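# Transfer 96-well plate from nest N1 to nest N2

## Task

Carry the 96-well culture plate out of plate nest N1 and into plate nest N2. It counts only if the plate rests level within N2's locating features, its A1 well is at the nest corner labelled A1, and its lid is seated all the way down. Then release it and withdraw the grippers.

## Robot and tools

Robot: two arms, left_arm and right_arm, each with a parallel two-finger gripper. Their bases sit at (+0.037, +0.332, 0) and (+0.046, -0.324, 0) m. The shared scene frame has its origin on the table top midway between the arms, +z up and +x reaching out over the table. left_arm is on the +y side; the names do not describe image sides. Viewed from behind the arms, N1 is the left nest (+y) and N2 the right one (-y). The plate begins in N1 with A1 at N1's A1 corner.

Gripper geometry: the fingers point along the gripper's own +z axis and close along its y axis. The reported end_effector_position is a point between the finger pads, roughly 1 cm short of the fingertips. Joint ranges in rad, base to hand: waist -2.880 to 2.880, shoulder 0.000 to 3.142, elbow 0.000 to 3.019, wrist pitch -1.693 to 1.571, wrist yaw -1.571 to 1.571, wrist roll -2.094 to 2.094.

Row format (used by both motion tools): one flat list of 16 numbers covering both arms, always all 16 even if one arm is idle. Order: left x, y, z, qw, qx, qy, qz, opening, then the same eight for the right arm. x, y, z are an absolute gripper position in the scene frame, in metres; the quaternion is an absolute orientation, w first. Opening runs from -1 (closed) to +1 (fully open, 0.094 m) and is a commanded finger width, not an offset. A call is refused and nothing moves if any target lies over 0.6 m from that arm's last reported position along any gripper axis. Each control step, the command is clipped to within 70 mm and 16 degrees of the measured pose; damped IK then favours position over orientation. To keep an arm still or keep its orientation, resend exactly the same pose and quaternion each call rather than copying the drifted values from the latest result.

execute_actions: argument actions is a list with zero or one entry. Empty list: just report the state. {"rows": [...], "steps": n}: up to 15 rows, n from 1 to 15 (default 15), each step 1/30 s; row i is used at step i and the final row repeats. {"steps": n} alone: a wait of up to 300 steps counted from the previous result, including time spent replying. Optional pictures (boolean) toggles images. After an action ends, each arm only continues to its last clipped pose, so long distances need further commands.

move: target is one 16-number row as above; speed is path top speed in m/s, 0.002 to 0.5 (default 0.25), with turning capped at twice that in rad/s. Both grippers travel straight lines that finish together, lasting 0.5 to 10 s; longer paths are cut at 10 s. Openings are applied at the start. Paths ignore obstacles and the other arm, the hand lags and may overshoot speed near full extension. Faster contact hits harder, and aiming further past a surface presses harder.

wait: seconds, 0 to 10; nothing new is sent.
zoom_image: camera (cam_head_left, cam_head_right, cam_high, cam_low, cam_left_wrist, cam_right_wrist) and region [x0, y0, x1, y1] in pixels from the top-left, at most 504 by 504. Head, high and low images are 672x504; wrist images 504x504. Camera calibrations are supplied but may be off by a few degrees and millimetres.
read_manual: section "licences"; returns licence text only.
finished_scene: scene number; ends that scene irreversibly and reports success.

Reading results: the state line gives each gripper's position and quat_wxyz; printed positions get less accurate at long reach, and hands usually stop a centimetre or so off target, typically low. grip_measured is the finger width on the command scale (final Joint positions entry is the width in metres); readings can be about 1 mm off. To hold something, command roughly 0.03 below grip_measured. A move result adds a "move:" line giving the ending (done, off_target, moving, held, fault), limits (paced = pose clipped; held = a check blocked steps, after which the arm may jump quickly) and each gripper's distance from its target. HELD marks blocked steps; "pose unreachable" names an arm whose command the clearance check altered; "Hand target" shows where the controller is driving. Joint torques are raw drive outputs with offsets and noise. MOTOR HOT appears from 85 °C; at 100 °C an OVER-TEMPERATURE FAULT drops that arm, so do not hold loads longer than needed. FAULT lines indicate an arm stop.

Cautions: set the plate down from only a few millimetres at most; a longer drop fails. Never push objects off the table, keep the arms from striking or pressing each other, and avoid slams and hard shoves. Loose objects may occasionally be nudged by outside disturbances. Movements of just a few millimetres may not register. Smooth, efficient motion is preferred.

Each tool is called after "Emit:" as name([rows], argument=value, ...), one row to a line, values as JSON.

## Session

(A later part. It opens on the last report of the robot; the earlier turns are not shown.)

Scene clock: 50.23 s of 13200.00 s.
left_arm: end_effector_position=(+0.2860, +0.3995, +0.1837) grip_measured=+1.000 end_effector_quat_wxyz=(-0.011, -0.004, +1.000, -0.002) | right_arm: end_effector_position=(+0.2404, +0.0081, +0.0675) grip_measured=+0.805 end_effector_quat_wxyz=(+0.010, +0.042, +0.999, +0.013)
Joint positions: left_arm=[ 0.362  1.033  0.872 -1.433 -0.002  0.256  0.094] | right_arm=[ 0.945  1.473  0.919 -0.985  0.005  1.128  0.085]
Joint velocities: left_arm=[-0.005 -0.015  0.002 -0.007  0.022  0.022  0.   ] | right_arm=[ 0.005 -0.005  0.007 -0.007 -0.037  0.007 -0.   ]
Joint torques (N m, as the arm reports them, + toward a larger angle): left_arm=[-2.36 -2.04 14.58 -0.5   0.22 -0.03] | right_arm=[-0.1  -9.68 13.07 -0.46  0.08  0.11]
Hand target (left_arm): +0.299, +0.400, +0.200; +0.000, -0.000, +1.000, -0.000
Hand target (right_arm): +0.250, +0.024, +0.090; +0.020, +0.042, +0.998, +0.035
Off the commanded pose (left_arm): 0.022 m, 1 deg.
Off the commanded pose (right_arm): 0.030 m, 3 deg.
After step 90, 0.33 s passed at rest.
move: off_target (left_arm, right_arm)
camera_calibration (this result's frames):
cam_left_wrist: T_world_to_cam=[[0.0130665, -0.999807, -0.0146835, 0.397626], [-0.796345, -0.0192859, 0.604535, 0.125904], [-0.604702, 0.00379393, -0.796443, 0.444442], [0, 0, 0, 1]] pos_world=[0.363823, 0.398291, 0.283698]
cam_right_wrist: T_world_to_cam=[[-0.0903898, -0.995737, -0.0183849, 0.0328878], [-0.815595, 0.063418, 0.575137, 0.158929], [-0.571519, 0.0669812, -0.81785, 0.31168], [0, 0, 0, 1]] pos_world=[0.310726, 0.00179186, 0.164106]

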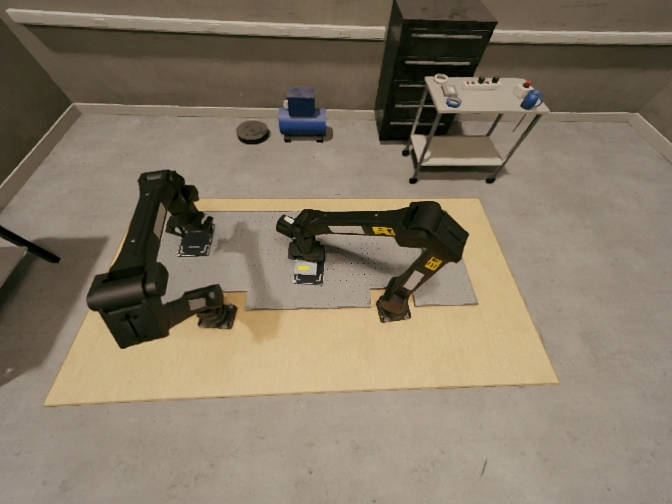

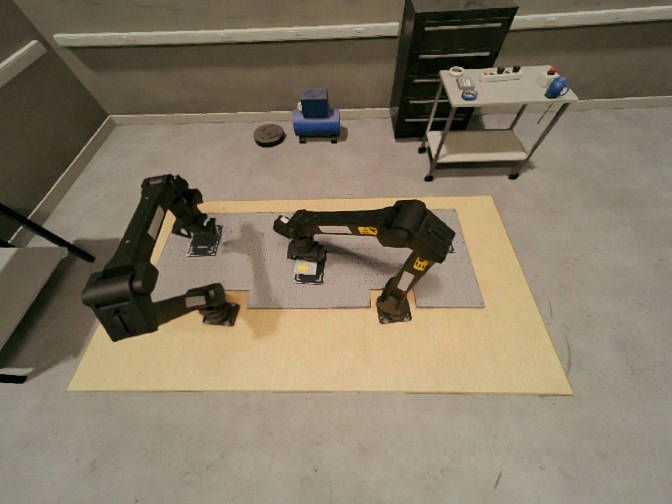

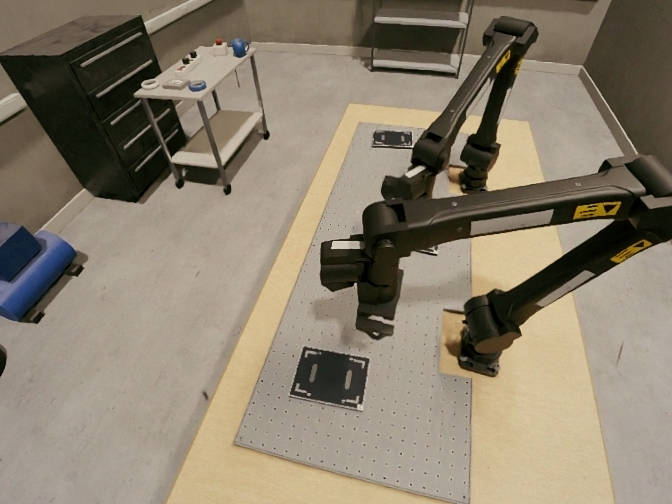

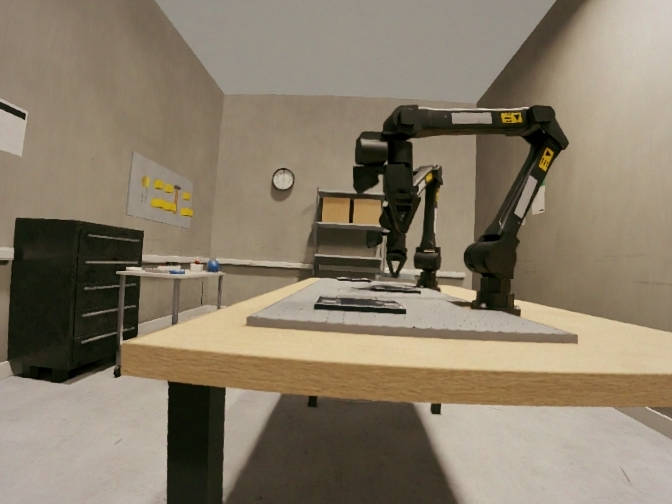

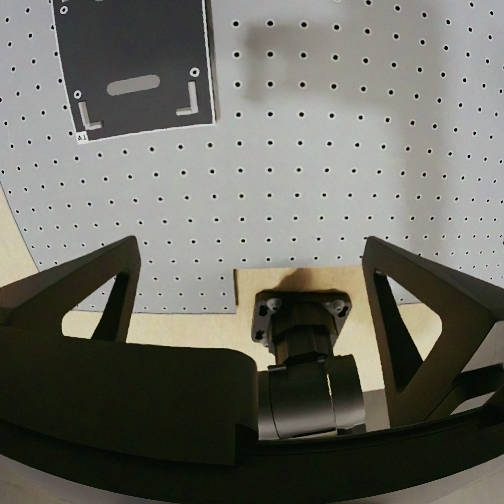

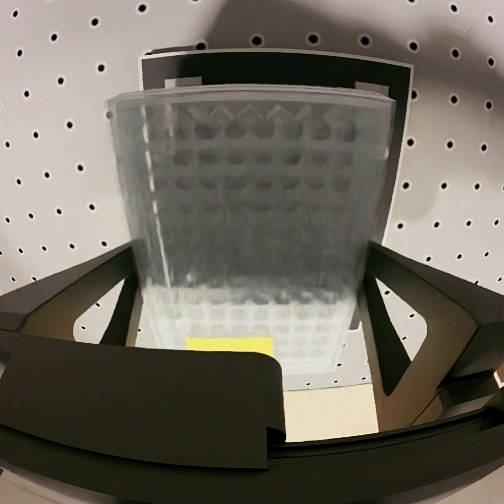

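Emit:
move(target=[0.3,0.4,0.2,0,0,1,0,1,0.368,-0.53,0.14,0,-0.06,1,0,0.77], speed=0.2)

Emit:
move(target=[0.3,0.4,0.2,0,0,1,0,1,0.367,-0.539,0.051,0,-0.06,1,0,0.77], speed=0.05)

Scene clock: 54.60 s of 13200.00 s.
left_arm: end_effector_position=(+0.2851, +0.3993, +0.1825) grip_measured=+1.000 end_effector_quat_wxyz=(-0.013, -0.004, +1.000, -0.002) | right_arm: end_effector_position=(+0.3525, -0.5197, +0.1232) grip_measured=+0.805 end_effector_quat_wxyz=(-0.006, -0.051, +0.998, +0.021)
Joint positions: left_arm=[ 0.362  1.033  0.869 -1.433 -0.002  0.256  0.094] | right_arm=[-0.678  1.386  0.993 -1.212 -0.026 -0.682  0.085]
Joint velocities: left_arm=[-0.005 -0.005 -0.022  0.007 -0.022 -0.051  0.   ] | right_arm=[ 0.005  0.005 -0.017 -0.007 -0.007 -0.037  0.   ]
Joint torques (N m, as the arm reports them, + toward a larger angle): left_arm=[-2.3  -1.9  14.88 -0.51  0.22 -0.04] | right_arm=[ 0.15 -8.21 13.52 -0.56 -0.2  -0.01]
Hand target (left_arm): +0.299, +0.400, +0.200; +0.000, -0.000, +1.000, -0.000
Hand target (right_arm): +0.366, -0.527, +0.140; +0.009, -0.059, +0.998, +0.013
Off the commanded pose (left_arm): 0.023 m, 2 deg.
Off the commanded pose (right_arm): 0.025 m, 3 deg.
move: off_target (left_arm, right_arm)
camera_calibration (this result's frames):
cam_left_wrist: T_world_to_cam=[[0.0130244, -0.999818, -0.0139236, 0.397254], [-0.794561, -0.0188022, 0.606893, 0.12473], [-0.607045, 0.0031587, -0.794661, 0.443591], [0, 0, 0, 1]] pos_world=[0.363211, 0.398126, 0.282338]
cam_right_wrist: T_world_to_cam=[[0.0952238, -0.994894, -0.0334355, -0.544618], [-0.795834, -0.096262, 0.597814, 0.159099], [-0.59798, -0.030317, -0.800937, 0.413382], [0, 0, 0, 1]] pos_world=[0.425671, -0.513989, 0.217772]

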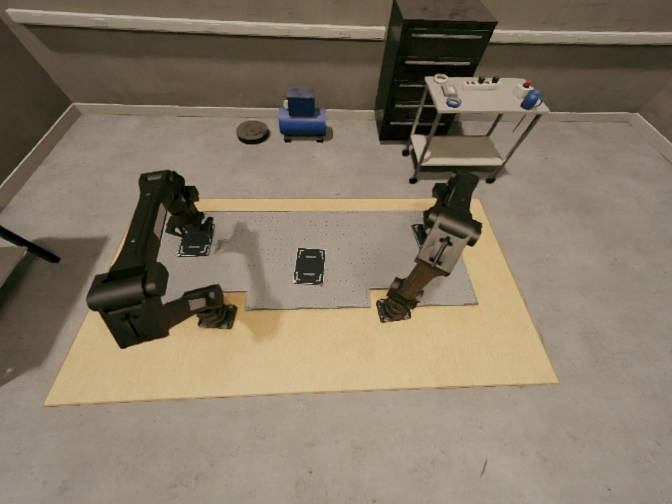

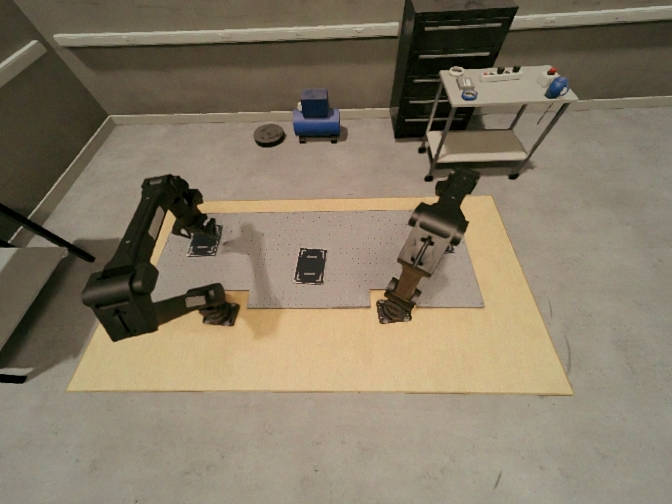

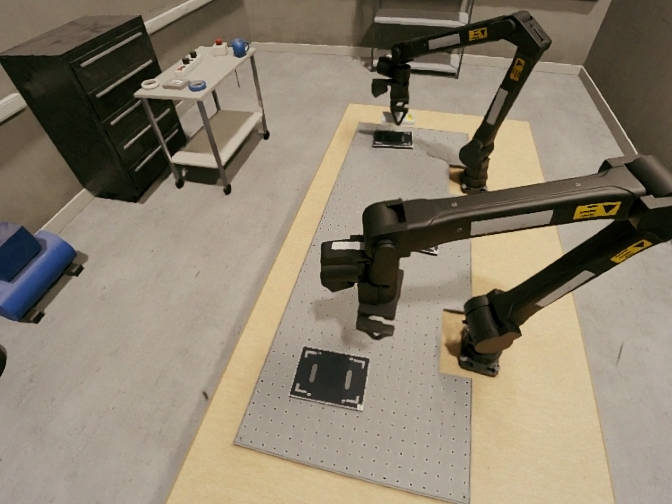

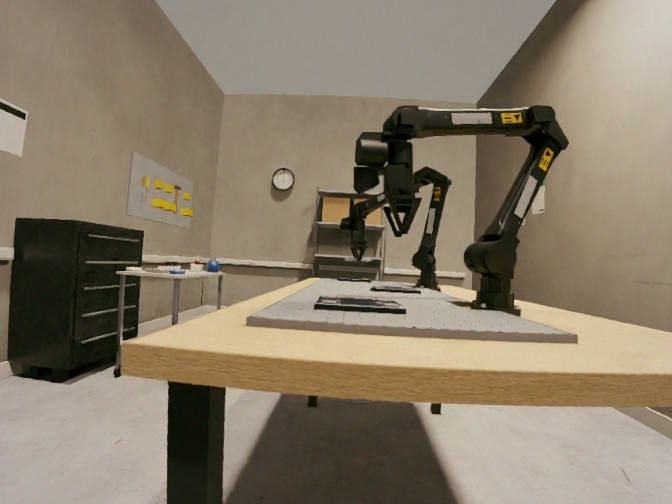

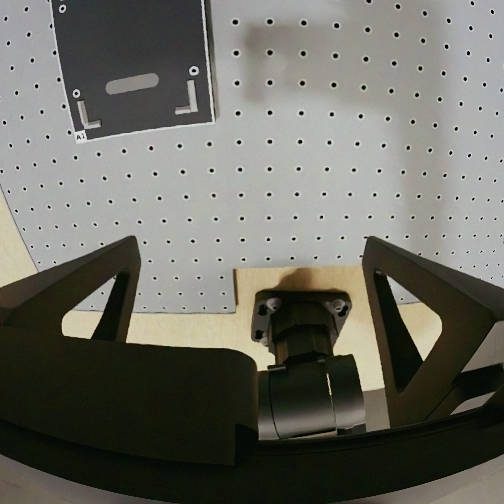

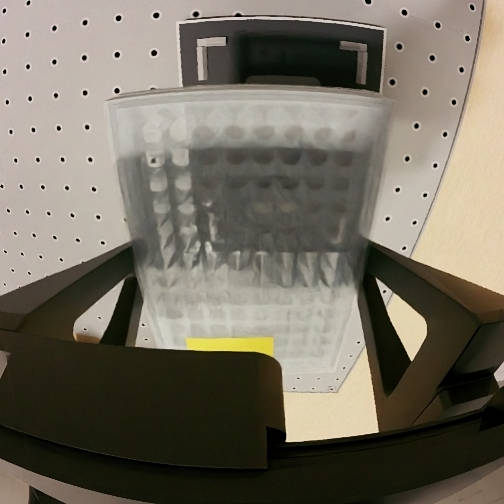

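Scene clock: 56.47 s of 13200.00 s.
left_arm: end_effector_position=(+0.2851, +0.3993, +0.1825) grip_measured=+1.000 end_effector_quat_wxyz=(-0.013, -0.004, +1.000, -0.002) | right_arm: end_effector_position=(+0.3649, -0.5332, +0.0515) grip_measured=+0.806 end_effector_quat_wxyz=(-0.005, -0.058, +0.998, +0.006)
Joint positions: left_arm=[ 0.362  1.033  0.869 -1.433 -0.002  0.256  0.094] | right_arm=[-0.68   1.517  0.919 -0.989 -0.004 -0.697  0.085]
Joint velocities: left_arm=[ 0.005  0.005  0.027  0.002 -0.037  0.022  0.   ] | right_arm=[-0.005  0.005  0.022  0.002 -0.022 -0.081  0.   ]
Joint torques (N m, as the arm reports them, + toward a larger angle): left_arm=[-2.12 -1.89 14.88 -0.47  0.22 -0.04] | right_arm=[-0.78 -8.55  8.36  1.01  0.17  0.01]
Hand target (left_arm): +0.299, +0.400, +0.200; +0.000, -0.000, +1.000, -0.000
Hand target (right_arm): +0.366, -0.539, +0.051; -0.000, -0.060, +0.998, +0.000
Off the commanded pose (left_arm): 0.023 m, 2 deg.
Off the commanded pose (right_arm): 0.006 m, 1 deg.
move: off_target (left_arm)
camera_calibration (this result's frames):
cam_left_wrist: T_world_to_cam=[[0.0130244, -0.999818, -0.0139236, 0.397254], [-0.794561, -0.0188022, 0.606893, 0.12473], [-0.607045, 0.0031587, -0.794661, 0.443591], [0, 0, 0, 1]] pos_world=[0.363211, 0.398126, 0.282338]
cam_right_wrist: T_world_to_cam=[[0.109127, -0.994018, -0.00434372, -0.567763], [-0.796765, -0.0900825, 0.597538, 0.214127], [-0.594355, -0.0617463, -0.801829, 0.344878], [0, 0, 0, 1]] pos_world=[0.437547, -0.523783, 0.146118]

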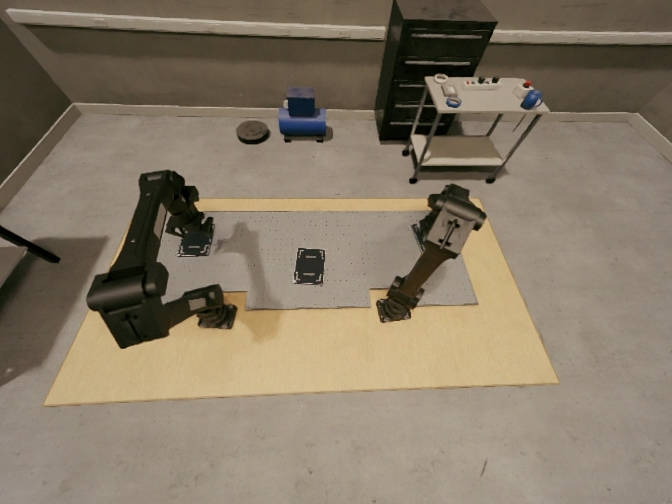

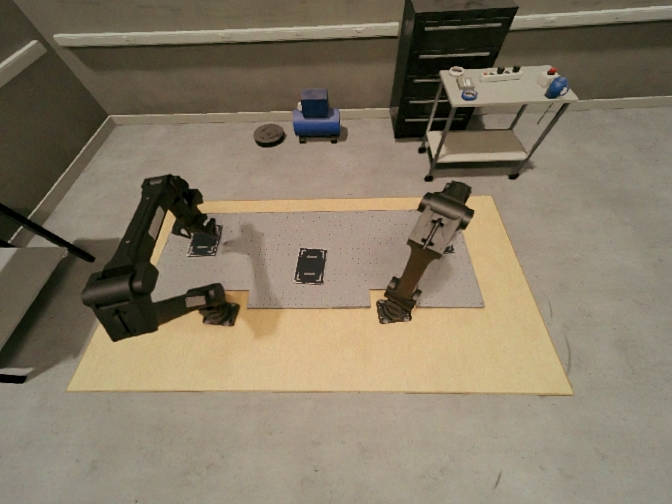

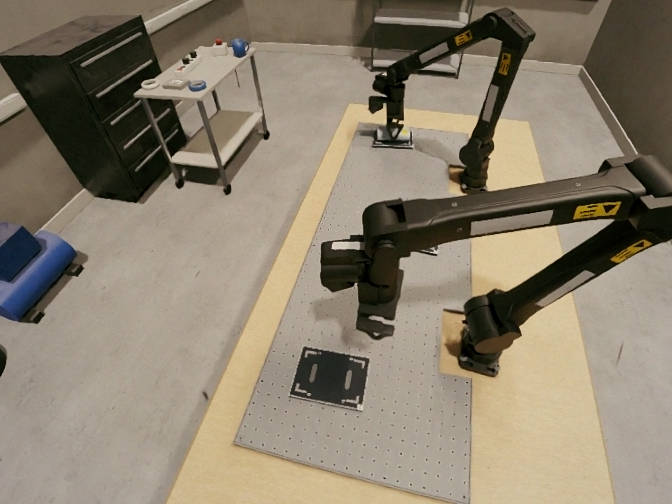

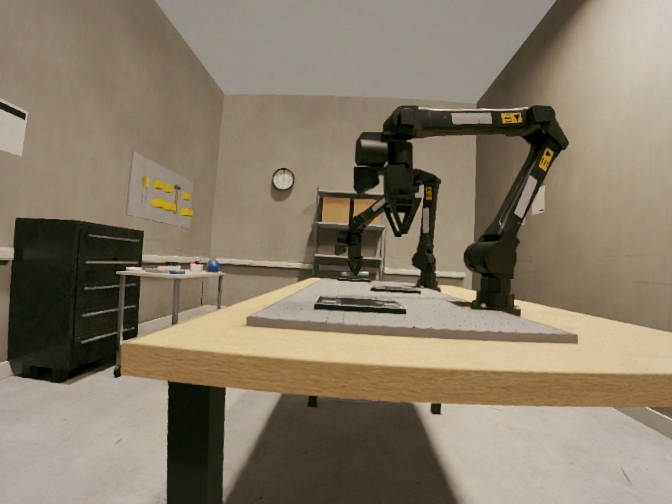

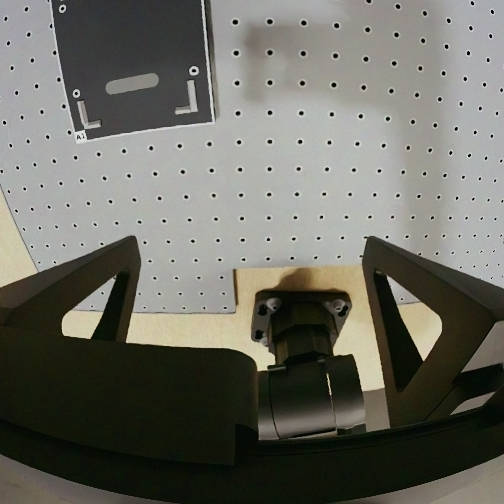

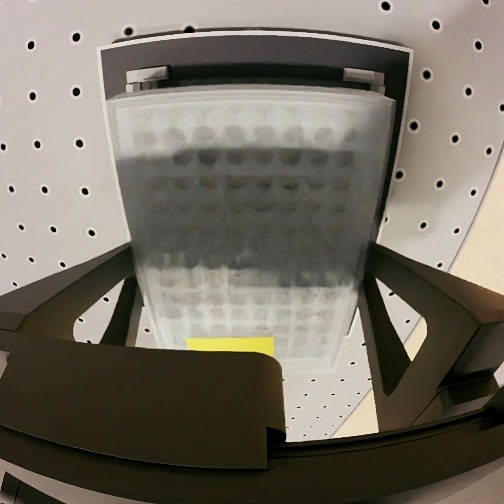

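Emit:
move(target=[0.3,0.4,0.2,0,0,1,0,1,0.367,-0.54,0.028,0,-0.06,1,0,0.77], speed=0.015)

Scene clock: 59.03 s of 13200.00 s.
left_arm: end_effector_position=(+0.2851, +0.3993, +0.1825) grip_measured=+1.000 end_effector_quat_wxyz=(-0.013, -0.004, +1.000, -0.002) | right_arm: end_effector_position=(+0.3661, -0.5353, +0.0348) grip_measured=+0.806 end_effector_quat_wxyz=(-0.002, -0.059, +0.998, +0.003)
Joint positions: left_arm=[ 0.362  1.033  0.869 -1.433 -0.002  0.256  0.094] | right_arm=[-0.682  1.545  0.899 -0.931 -0.003 -0.7    0.085]
Joint velocities: left_arm=[ 0.005 -0.005 -0.007 -0.002  0.007 -0.066  0.   ] | right_arm=[ 0.015  0.005  0.002  0.002 -0.037 -0.066  0.   ]
Joint torques (N m, as the arm reports them, + toward a larger angle): left_arm=[-2.11 -2.22 14.82 -0.5   0.21 -0.02] | right_arm=[-0.53 -8.09  7.69  1.34  0.1   0.01]
Hand target (left_arm): +0.299, +0.400, +0.200; +0.000, -0.000, +1.000, -0.000
Hand target (right_arm): +0.367, -0.540, +0.028; +0.000, -0.060, +0.998, -0.000
Off the commanded pose (left_arm): 0.023 m, 2 deg.
Off the commanded pose (right_arm): 0.008 m, 0 deg.
move: off_target (left_arm)
camera_calibration (this result's frames):
cam_left_wrist: T_world_to_cam=[[0.0130244, -0.999818, -0.0139236, 0.397254], [-0.794561, -0.0188022, 0.606893, 0.12473], [-0.607045, 0.0031587, -0.794661, 0.443591], [0, 0, 0, 1]] pos_world=[0.363211, 0.398126, 0.282338]
cam_right_wrist: T_world_to_cam=[[0.109522, -0.993982, 0.00206211, -0.570321], [-0.801047, -0.0870349, 0.592241, 0.228276], [-0.588497, -0.0665154, -0.805758, 0.327555], [0, 0, 0, 1]] pos_world=[0.438088, -0.525234, 0.129912]

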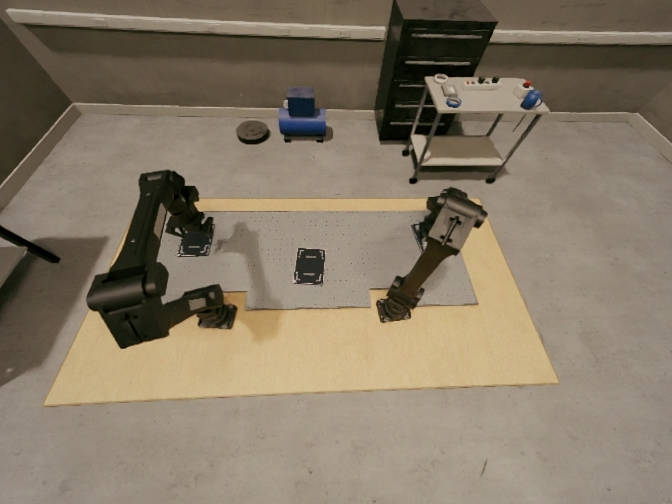

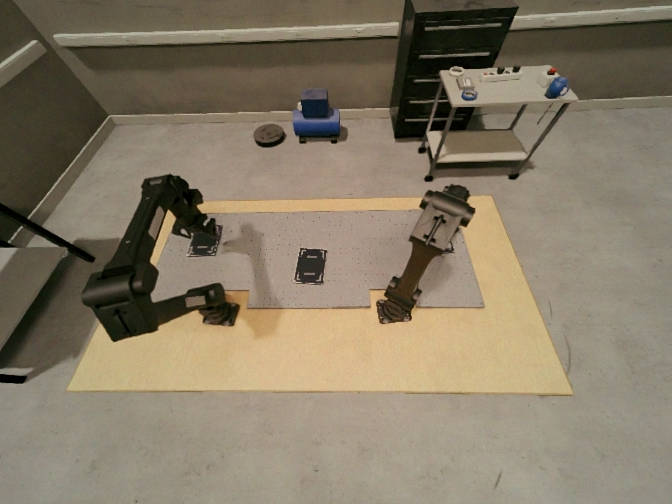

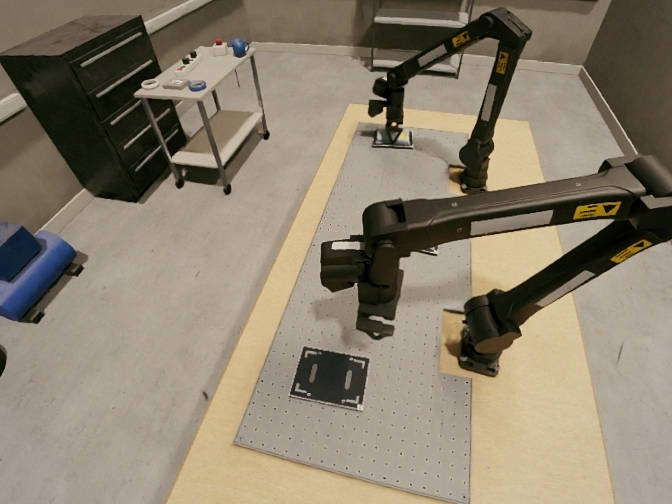

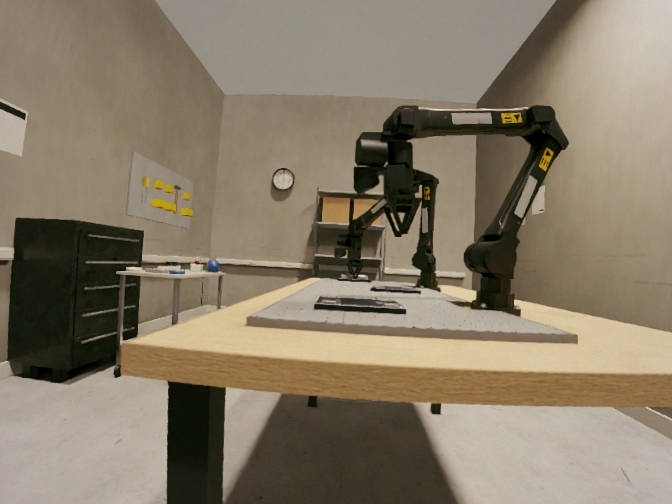

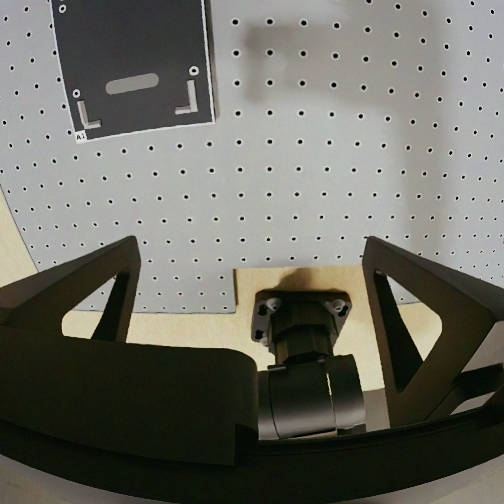

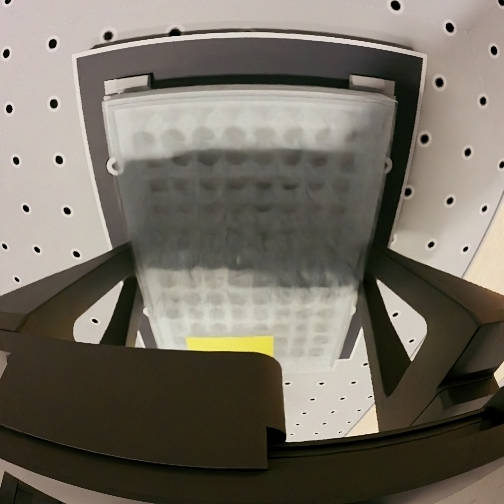

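Emit:
move(target=[0.3,0.4,0.2,0,0,1,0,1,0.39,-0.551,0.09,0.03,-0.06,1,-0.02,1], speed=0.04)

Emit:
move(target=[0.3,0.4,0.2,0,0,1,0,1,0.33,-0.5,0.22,0,-0.06,1,0,1])

Emit:
zoom_image(camera="cam_high", region=[350,110,440,165])

Scene clock: 62.00 s of 13200.00 s.
left_arm: end_effector_position=(+0.2851, +0.3993, +0.1825) grip_measured=+1.000 end_effector_quat_wxyz=(-0.013, -0.004, +1.000, -0.002) | right_arm: end_effector_position=(+0.3749, -0.5411, +0.0691) grip_measured=+1.000 end_effector_quat_wxyz=(+0.012, -0.059, +0.998, -0.007)
Joint positions: left_arm=[ 0.362  1.033  0.869 -1.433 -0.002  0.256  0.094] | right_arm=[-0.682  1.494  0.948 -0.996 -0.003 -0.7    0.094]
Joint velocities: left_arm=[-0.015 -0.015  0.012 -0.007  0.022  0.037  0.   ] | right_arm=[-0.024  0.005  0.002 -0.012  0.022 -0.007  0.   ]
Joint torques (N m, as the arm reports them, + toward a larger angle): left_arm=[-2.06 -2.06 14.92 -0.49  0.21 -0.02] | right_arm=[ -0.11 -10.01  12.8   -0.44  -0.01   0.06]
Hand target (left_arm): +0.299, +0.400, +0.200; +0.000, -0.000, +1.000, -0.000
Hand target (right_arm): +0.389, -0.551, +0.090; +0.030, -0.060, +0.998, -0.020
Off the commanded pose (left_arm): 0.023 m, 2 deg.
Off the commanded pose (right_arm): 0.028 m, 3 deg.
move: off_target (left_arm, right_arm)
camera_calibration (this result's frames):
cam_left_wrist: T_world_to_cam=[[0.0130244, -0.999818, -0.0139236, 0.397254], [-0.794561, -0.0188022, 0.606893, 0.12473], [-0.607045, 0.0031587, -0.794661, 0.443591], [0, 0, 0, 1]] pos_world=[0.363211, 0.398126, 0.282338]
cam_right_wrist: T_world_to_cam=[[0.109141, -0.993731, 0.0242157, -0.578377], [-0.817899, -0.0759316, 0.57033, 0.228375], [-0.564916, -0.0820525, -0.821059, 0.343768], [0, 0, 0, 1]] pos_world=[0.444113, -0.529203, 0.16601]

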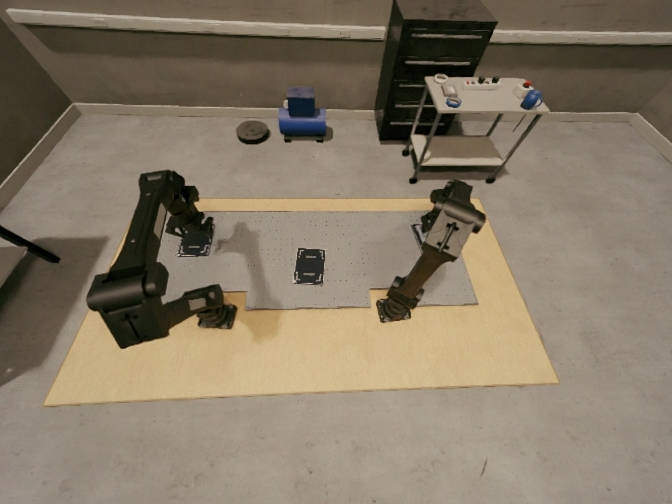

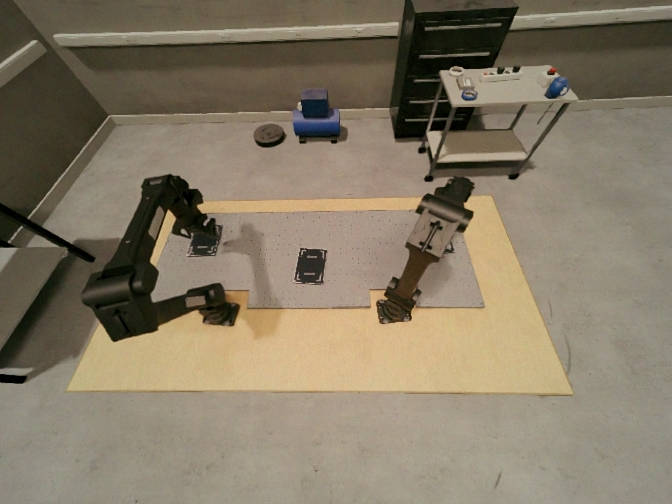

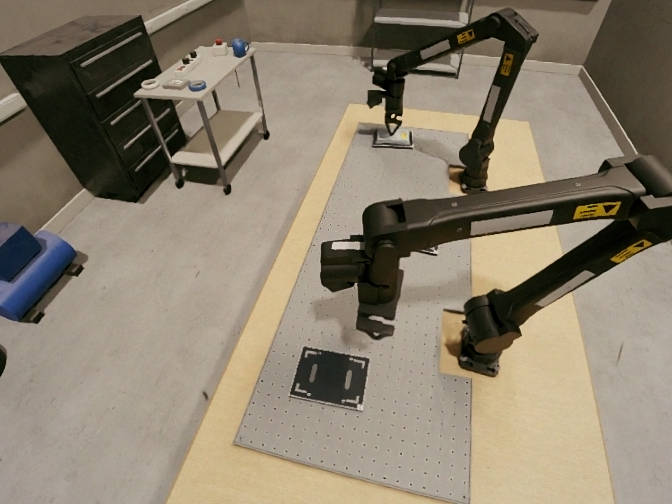

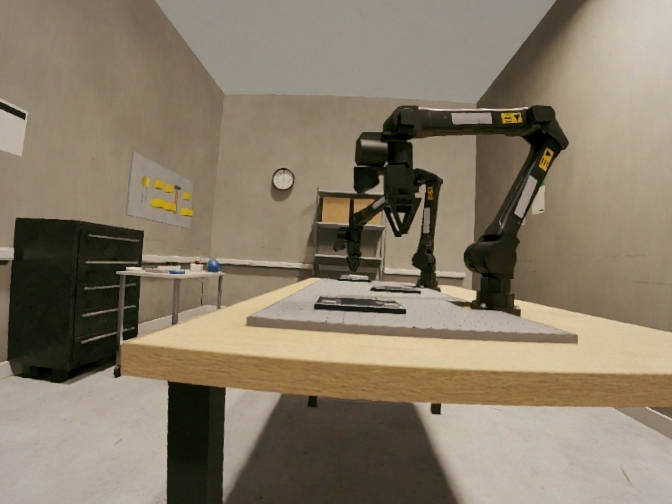

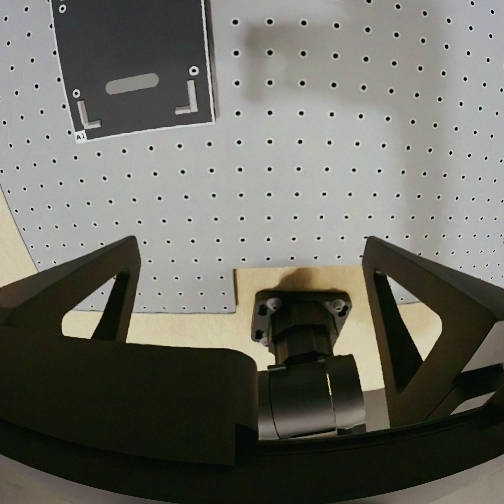

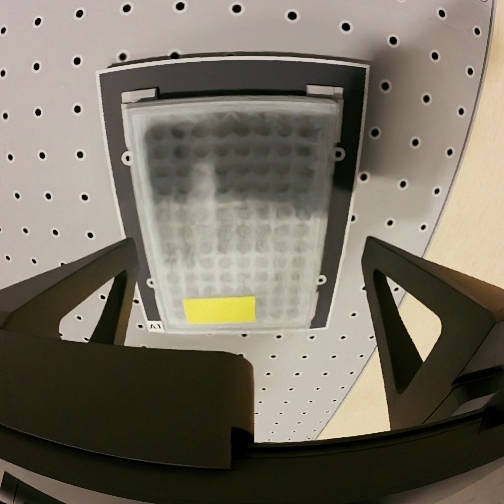

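Scene clock: 63.10 s of 13200.00 s.
left_arm: end_effector_position=(+0.2847, +0.3992, +0.1821) grip_measured=+1.000 end_effector_quat_wxyz=(-0.014, -0.004, +1.000, -0.002) | right_arm: end_effector_position=(+0.3212, -0.4964, +0.2055) grip_measured=+1.000 end_effector_quat_wxyz=(-0.008, -0.062, +0.998, +0.008)
Joint positions: left_arm=[ 0.362  1.033  0.868 -1.433 -0.002  0.256  0.094] | right_arm=[-0.658  1.212  1.06  -1.441 -0.003 -0.682  0.094]
Joint velocities: left_arm=[ 0.005 -0.005 -0.012  0.012  0.051 -0.022  0.   ] | right_arm=[-0.005 -0.005  0.007 -0.012  0.007 -0.007  0.   ]
Joint torques (N m, as the arm reports them, + toward a larger angle): left_arm=[-2.12 -1.91 14.99 -0.53  0.22 -0.03] | right_arm=[ 0.54 -5.93 13.81 -0.59  0.11  0.19]
Hand target (left_arm): +0.299, +0.400, +0.200; +0.001, -0.000, +1.000, -0.000
Hand target (right_arm): +0.331, -0.500, +0.220; +0.000, -0.060, +0.998, +0.000
Off the commanded pose (left_arm): 0.024 m, 2 deg.
Off the commanded pose (right_arm): 0.017 m, 1 deg.
move: off_target (left_arm, right_arm)
camera_calibration (this result's frames):
cam_left_wrist: T_world_to_cam=[[0.0130092, -0.999822, -0.0136386, 0.397114], [-0.79389, -0.0186204, 0.607776, 0.12429], [-0.607922, 0.00292085, -0.793991, 0.443271], [0, 0, 0, 1]] pos_world=[0.362981, 0.398063, 0.281828]
cam_right_wrist: T_world_to_cam=[[0.11593, -0.993228, -0.00765504, -0.526789], [-0.79248, -0.0971392, 0.602112, 0.0848364], [-0.598778, -0.0637363, -0.798375, 0.444458], [0, 0, 0, 1]] pos_world=[0.394433, -0.486652, 0.29973]

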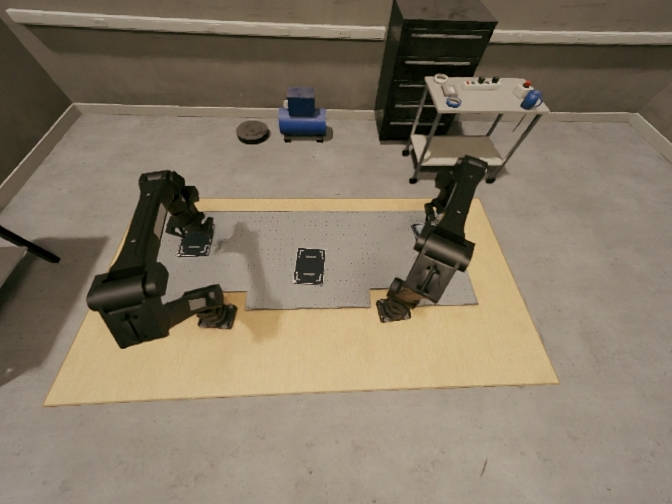

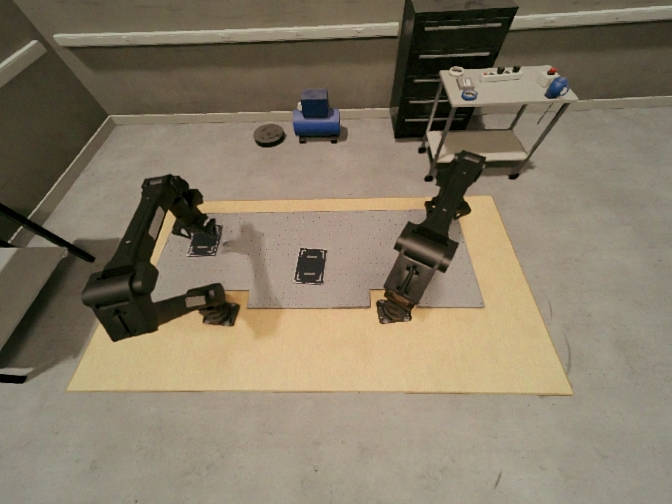

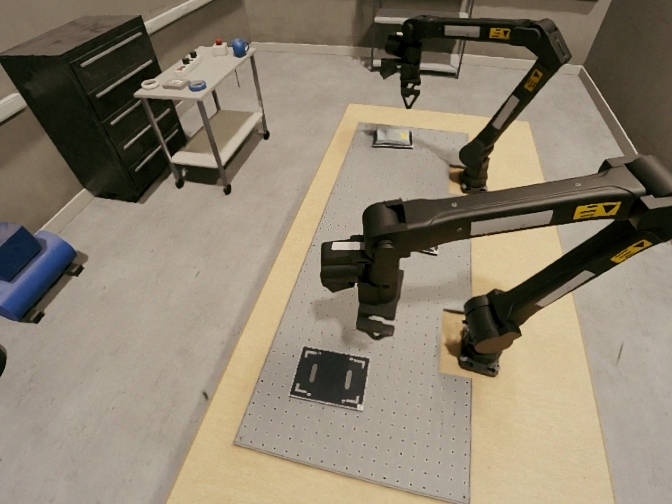

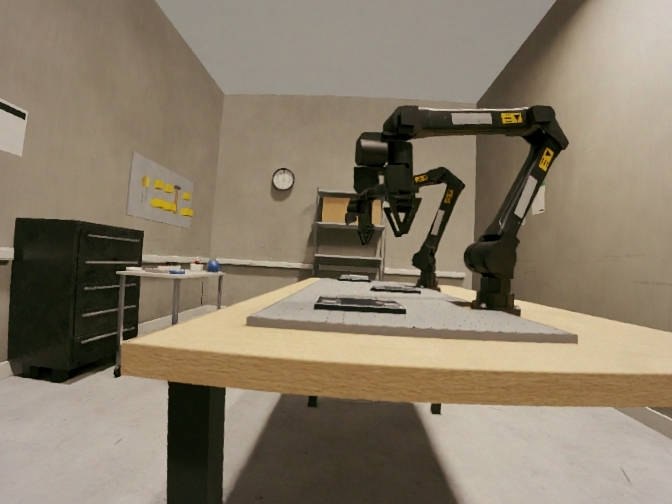

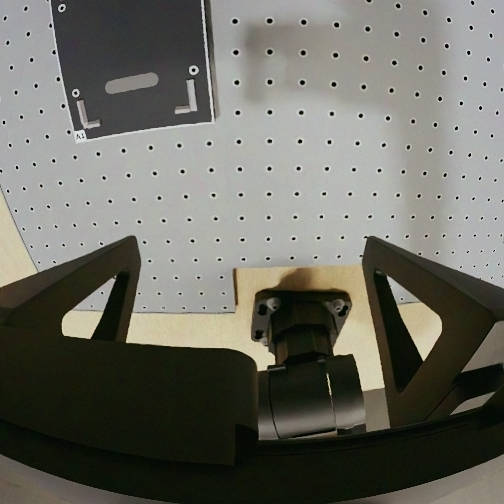

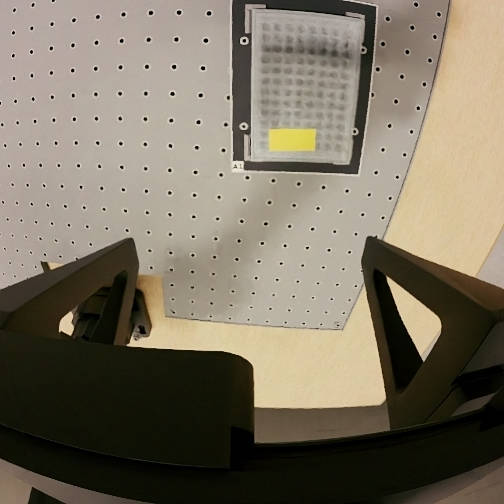

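Region (350, 110, 440, 165) of cam_high's 672x504 image, scaled by 5.600, with more detail than that image has.

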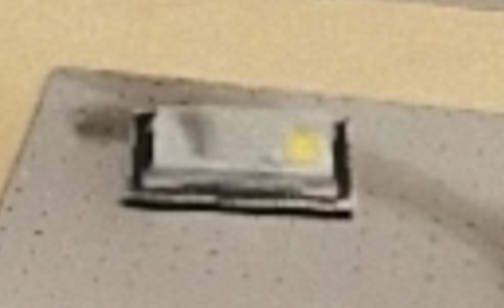

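Emit:
finished_scene(scene=1)

The scene is finished: the task was done.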